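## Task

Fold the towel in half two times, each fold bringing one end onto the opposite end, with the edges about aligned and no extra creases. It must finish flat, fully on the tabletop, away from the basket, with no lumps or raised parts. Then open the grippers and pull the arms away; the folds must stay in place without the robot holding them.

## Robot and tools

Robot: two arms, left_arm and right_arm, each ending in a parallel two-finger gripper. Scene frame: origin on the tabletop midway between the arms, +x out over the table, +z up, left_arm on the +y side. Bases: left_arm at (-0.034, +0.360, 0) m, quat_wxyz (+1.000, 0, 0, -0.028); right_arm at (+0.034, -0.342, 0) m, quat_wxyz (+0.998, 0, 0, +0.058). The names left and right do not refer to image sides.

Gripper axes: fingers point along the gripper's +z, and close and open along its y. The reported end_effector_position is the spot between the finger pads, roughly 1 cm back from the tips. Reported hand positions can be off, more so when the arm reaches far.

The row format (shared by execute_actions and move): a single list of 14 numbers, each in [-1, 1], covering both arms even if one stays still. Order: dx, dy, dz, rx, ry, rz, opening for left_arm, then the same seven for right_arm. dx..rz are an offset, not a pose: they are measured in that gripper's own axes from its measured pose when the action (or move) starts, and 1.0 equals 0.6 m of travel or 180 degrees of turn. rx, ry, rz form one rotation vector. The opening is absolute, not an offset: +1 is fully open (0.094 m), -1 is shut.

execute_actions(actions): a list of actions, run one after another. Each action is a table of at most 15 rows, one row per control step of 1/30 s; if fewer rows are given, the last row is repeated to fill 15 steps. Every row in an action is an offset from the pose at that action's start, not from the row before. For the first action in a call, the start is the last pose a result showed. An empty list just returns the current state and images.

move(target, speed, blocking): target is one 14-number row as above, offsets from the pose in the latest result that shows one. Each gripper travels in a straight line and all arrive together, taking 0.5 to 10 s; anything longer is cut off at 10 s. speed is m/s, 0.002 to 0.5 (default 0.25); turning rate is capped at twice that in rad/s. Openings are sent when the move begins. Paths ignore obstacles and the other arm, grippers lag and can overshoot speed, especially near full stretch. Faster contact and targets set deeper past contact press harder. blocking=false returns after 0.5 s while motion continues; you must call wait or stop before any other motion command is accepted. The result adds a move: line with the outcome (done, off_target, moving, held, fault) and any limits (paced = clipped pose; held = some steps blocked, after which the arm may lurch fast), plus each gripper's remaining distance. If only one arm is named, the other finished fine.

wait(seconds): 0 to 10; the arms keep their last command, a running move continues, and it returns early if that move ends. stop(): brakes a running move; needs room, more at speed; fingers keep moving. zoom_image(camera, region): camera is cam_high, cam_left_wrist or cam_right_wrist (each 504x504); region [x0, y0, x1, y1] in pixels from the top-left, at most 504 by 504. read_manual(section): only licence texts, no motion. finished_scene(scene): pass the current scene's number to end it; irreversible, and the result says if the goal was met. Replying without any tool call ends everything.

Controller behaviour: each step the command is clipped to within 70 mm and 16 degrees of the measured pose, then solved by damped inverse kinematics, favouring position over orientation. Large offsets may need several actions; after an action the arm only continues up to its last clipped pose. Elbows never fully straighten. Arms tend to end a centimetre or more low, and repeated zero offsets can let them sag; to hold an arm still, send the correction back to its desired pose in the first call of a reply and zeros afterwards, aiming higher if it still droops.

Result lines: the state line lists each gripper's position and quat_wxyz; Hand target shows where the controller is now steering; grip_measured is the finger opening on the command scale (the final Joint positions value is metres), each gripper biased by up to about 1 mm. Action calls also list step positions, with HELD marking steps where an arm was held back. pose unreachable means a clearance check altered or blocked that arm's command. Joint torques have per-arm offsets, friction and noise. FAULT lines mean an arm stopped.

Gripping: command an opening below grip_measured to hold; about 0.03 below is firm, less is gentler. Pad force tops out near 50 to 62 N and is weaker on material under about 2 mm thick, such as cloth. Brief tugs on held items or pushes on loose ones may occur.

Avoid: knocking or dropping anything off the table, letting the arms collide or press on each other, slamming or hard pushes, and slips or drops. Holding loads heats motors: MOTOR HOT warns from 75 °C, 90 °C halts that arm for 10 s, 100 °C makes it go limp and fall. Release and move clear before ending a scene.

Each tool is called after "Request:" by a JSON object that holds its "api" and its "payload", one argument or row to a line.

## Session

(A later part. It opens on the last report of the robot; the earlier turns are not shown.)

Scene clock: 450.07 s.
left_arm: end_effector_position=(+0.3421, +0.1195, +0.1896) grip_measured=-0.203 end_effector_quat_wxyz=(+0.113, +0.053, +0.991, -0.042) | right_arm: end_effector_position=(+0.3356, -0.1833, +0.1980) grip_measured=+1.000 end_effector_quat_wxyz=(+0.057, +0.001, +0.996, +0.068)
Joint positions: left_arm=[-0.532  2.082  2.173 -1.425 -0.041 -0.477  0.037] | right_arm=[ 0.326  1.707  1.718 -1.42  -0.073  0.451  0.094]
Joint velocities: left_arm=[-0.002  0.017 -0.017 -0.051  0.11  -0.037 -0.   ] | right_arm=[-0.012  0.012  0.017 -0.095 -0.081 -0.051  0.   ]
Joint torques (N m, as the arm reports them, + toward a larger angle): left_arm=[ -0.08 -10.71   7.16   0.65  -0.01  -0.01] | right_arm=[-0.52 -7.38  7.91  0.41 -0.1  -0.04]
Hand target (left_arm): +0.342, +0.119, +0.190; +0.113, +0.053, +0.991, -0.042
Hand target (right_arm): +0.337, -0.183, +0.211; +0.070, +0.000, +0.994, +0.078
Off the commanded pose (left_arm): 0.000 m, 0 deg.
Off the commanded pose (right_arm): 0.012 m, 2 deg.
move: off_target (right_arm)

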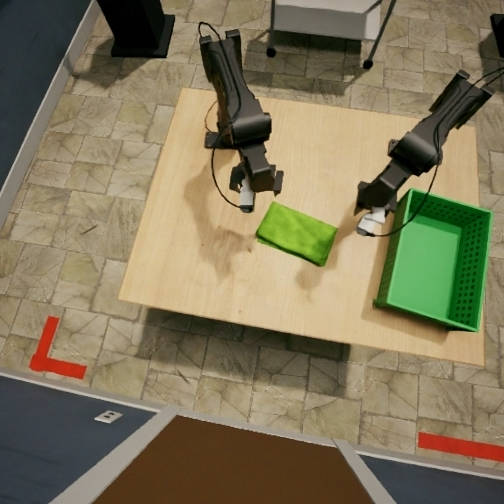

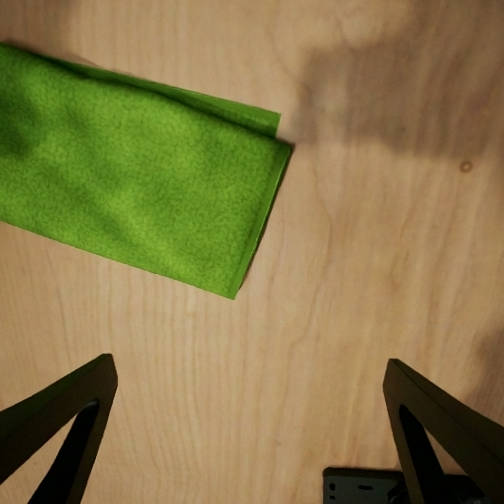

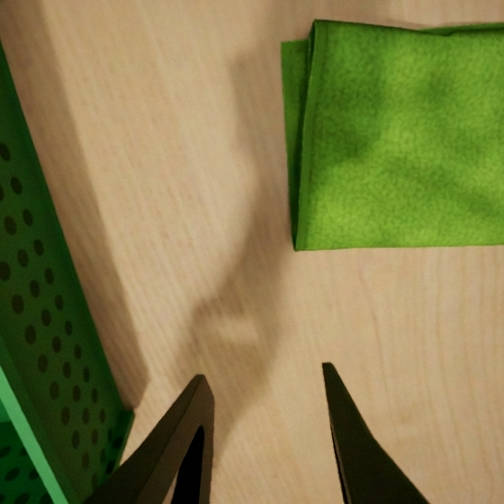

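Request:
{"api": "move", "payload": {
  "target": [-0.107,-0.077,0.33,0,0,0,-0.5, 0,0,0,0,0,0,1],
  "speed": 0.1
}}

Request:
{"api": "move", "payload": {
  "target": [0.1,0.08,-0.33,0,0,0,-0.5, 0,0,0,0,0,0,1]
}}

Scene clock: 460.17 s.
left_arm: end_effector_position=(+0.4463, +0.0492, +0.0261) grip_measured=-0.497 end_effector_quat_wxyz=(+0.121, +0.051, +0.990, -0.048) | right_arm: end_effector_position=(+0.3352, -0.1834, +0.1980) grip_measured=+1.000 end_effector_quat_wxyz=(+0.056, +0.001, +0.996, +0.067)
Joint positions: left_arm=[-0.533  2.698  2.594 -1.209 -0.041 -0.482  0.024] | right_arm=[ 0.326  1.707  1.718 -1.422 -0.073  0.45   0.094]
Joint velocities: left_arm=[-0.002 -0.002  0.002 -0.051 -0.051  0.007 -0.   ] | right_arm=[-0.007 -0.007  0.017  0.007 -0.051  0.007  0.   ]
Joint torques (N m, as the arm reports them, + toward a larger angle): left_arm=[ -1.05 -12.78   9.4    0.57  -0.05  -0.11] | right_arm=[-0.13 -6.66  5.31  0.46 -0.01  0.04]
Hand target (left_arm): +0.442, +0.045, +0.017; +0.113, +0.053, +0.991, -0.043
Hand target (right_arm): +0.336, -0.183, +0.198; +0.057, +0.001, +0.996, +0.068
Off the commanded pose (left_arm): 0.011 m, 1 deg.
Off the commanded pose (right_arm): 0.000 m, 0 deg.
move: off_target (left_arm)

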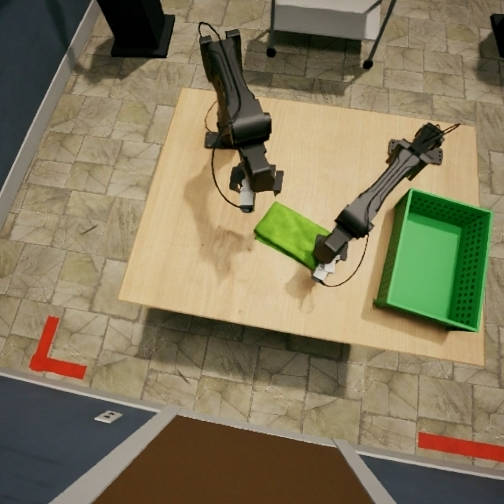

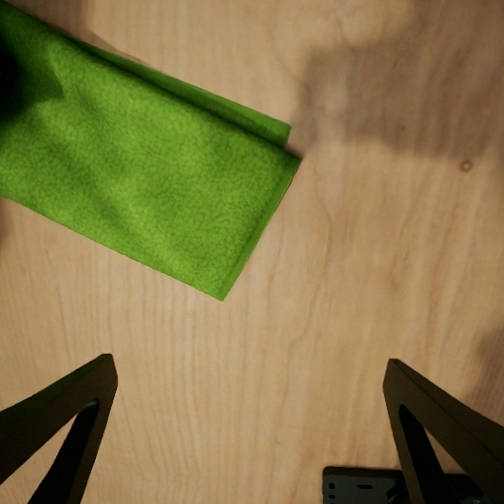

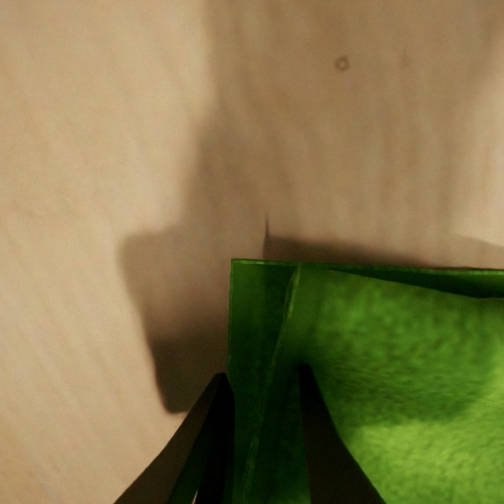

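Scene clock: 461.60 s.
left_arm: end_effector_position=(+0.3494, +0.1220, +0.1951) grip_measured=-0.497 end_effector_quat_wxyz=(+0.125, +0.050, +0.990, -0.049) | right_arm: end_effector_position=(+0.3352, -0.1834, +0.1980) grip_measured=+1.000 end_effector_quat_wxyz=(+0.056, +0.001, +0.996, +0.067)
Joint positions: left_arm=[-0.517  2.078  2.183 -1.41  -0.038 -0.467  0.024] | right_arm=[ 0.326  1.707  1.718 -1.422 -0.073  0.45   0.094]
Joint velocities: left_arm=[-0.022 -0.002 -0.012 -0.007  0.051 -0.051 -0.001] | right_arm=[ 0.017 -0.002 -0.012  0.007 -0.022 -0.022  0.   ]
Joint torques (N m, as the arm reports them, + toward a larger angle): left_arm=[  0.71 -11.35   6.95   0.59   0.04   0.1 ] | right_arm=[ 0.07 -6.64  5.49  0.47 -0.04  0.03]
Hand target (left_arm): +0.348, +0.127, +0.197; +0.121, +0.051, +0.990, -0.048
Hand target (right_arm): +0.335, -0.183, +0.198; +0.056, +0.001, +0.996, +0.067
Off the commanded pose (left_arm): 0.004 m, 0 deg.
Off the commanded pose (right_arm): 0.000 m, 0 deg.
move: done

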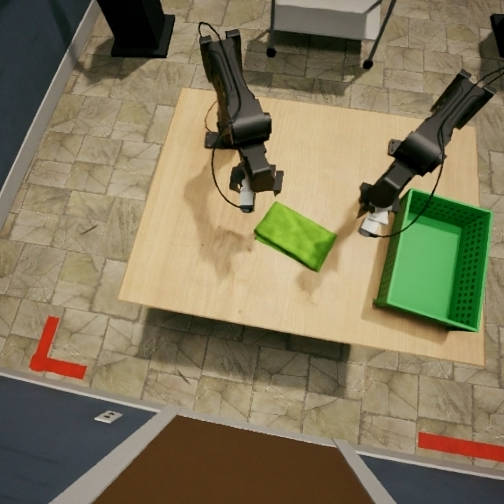

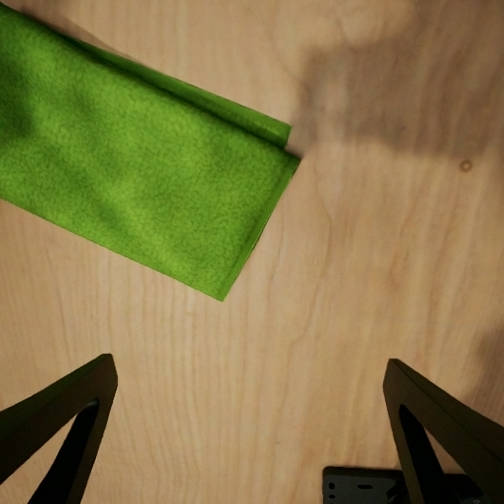

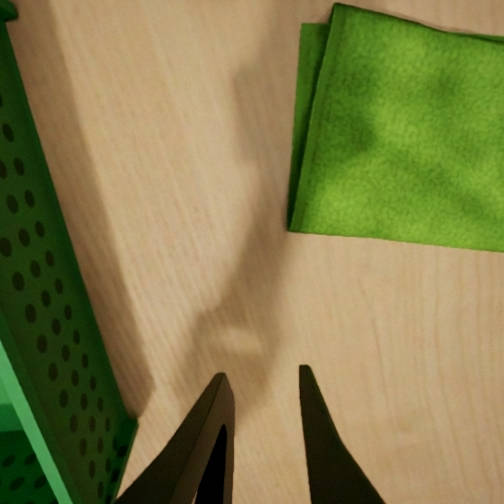

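Good enough.

Request:
{"api": "finished_scene", "payload": {
  "scene": 1
}}

The scene is finished: the task was done.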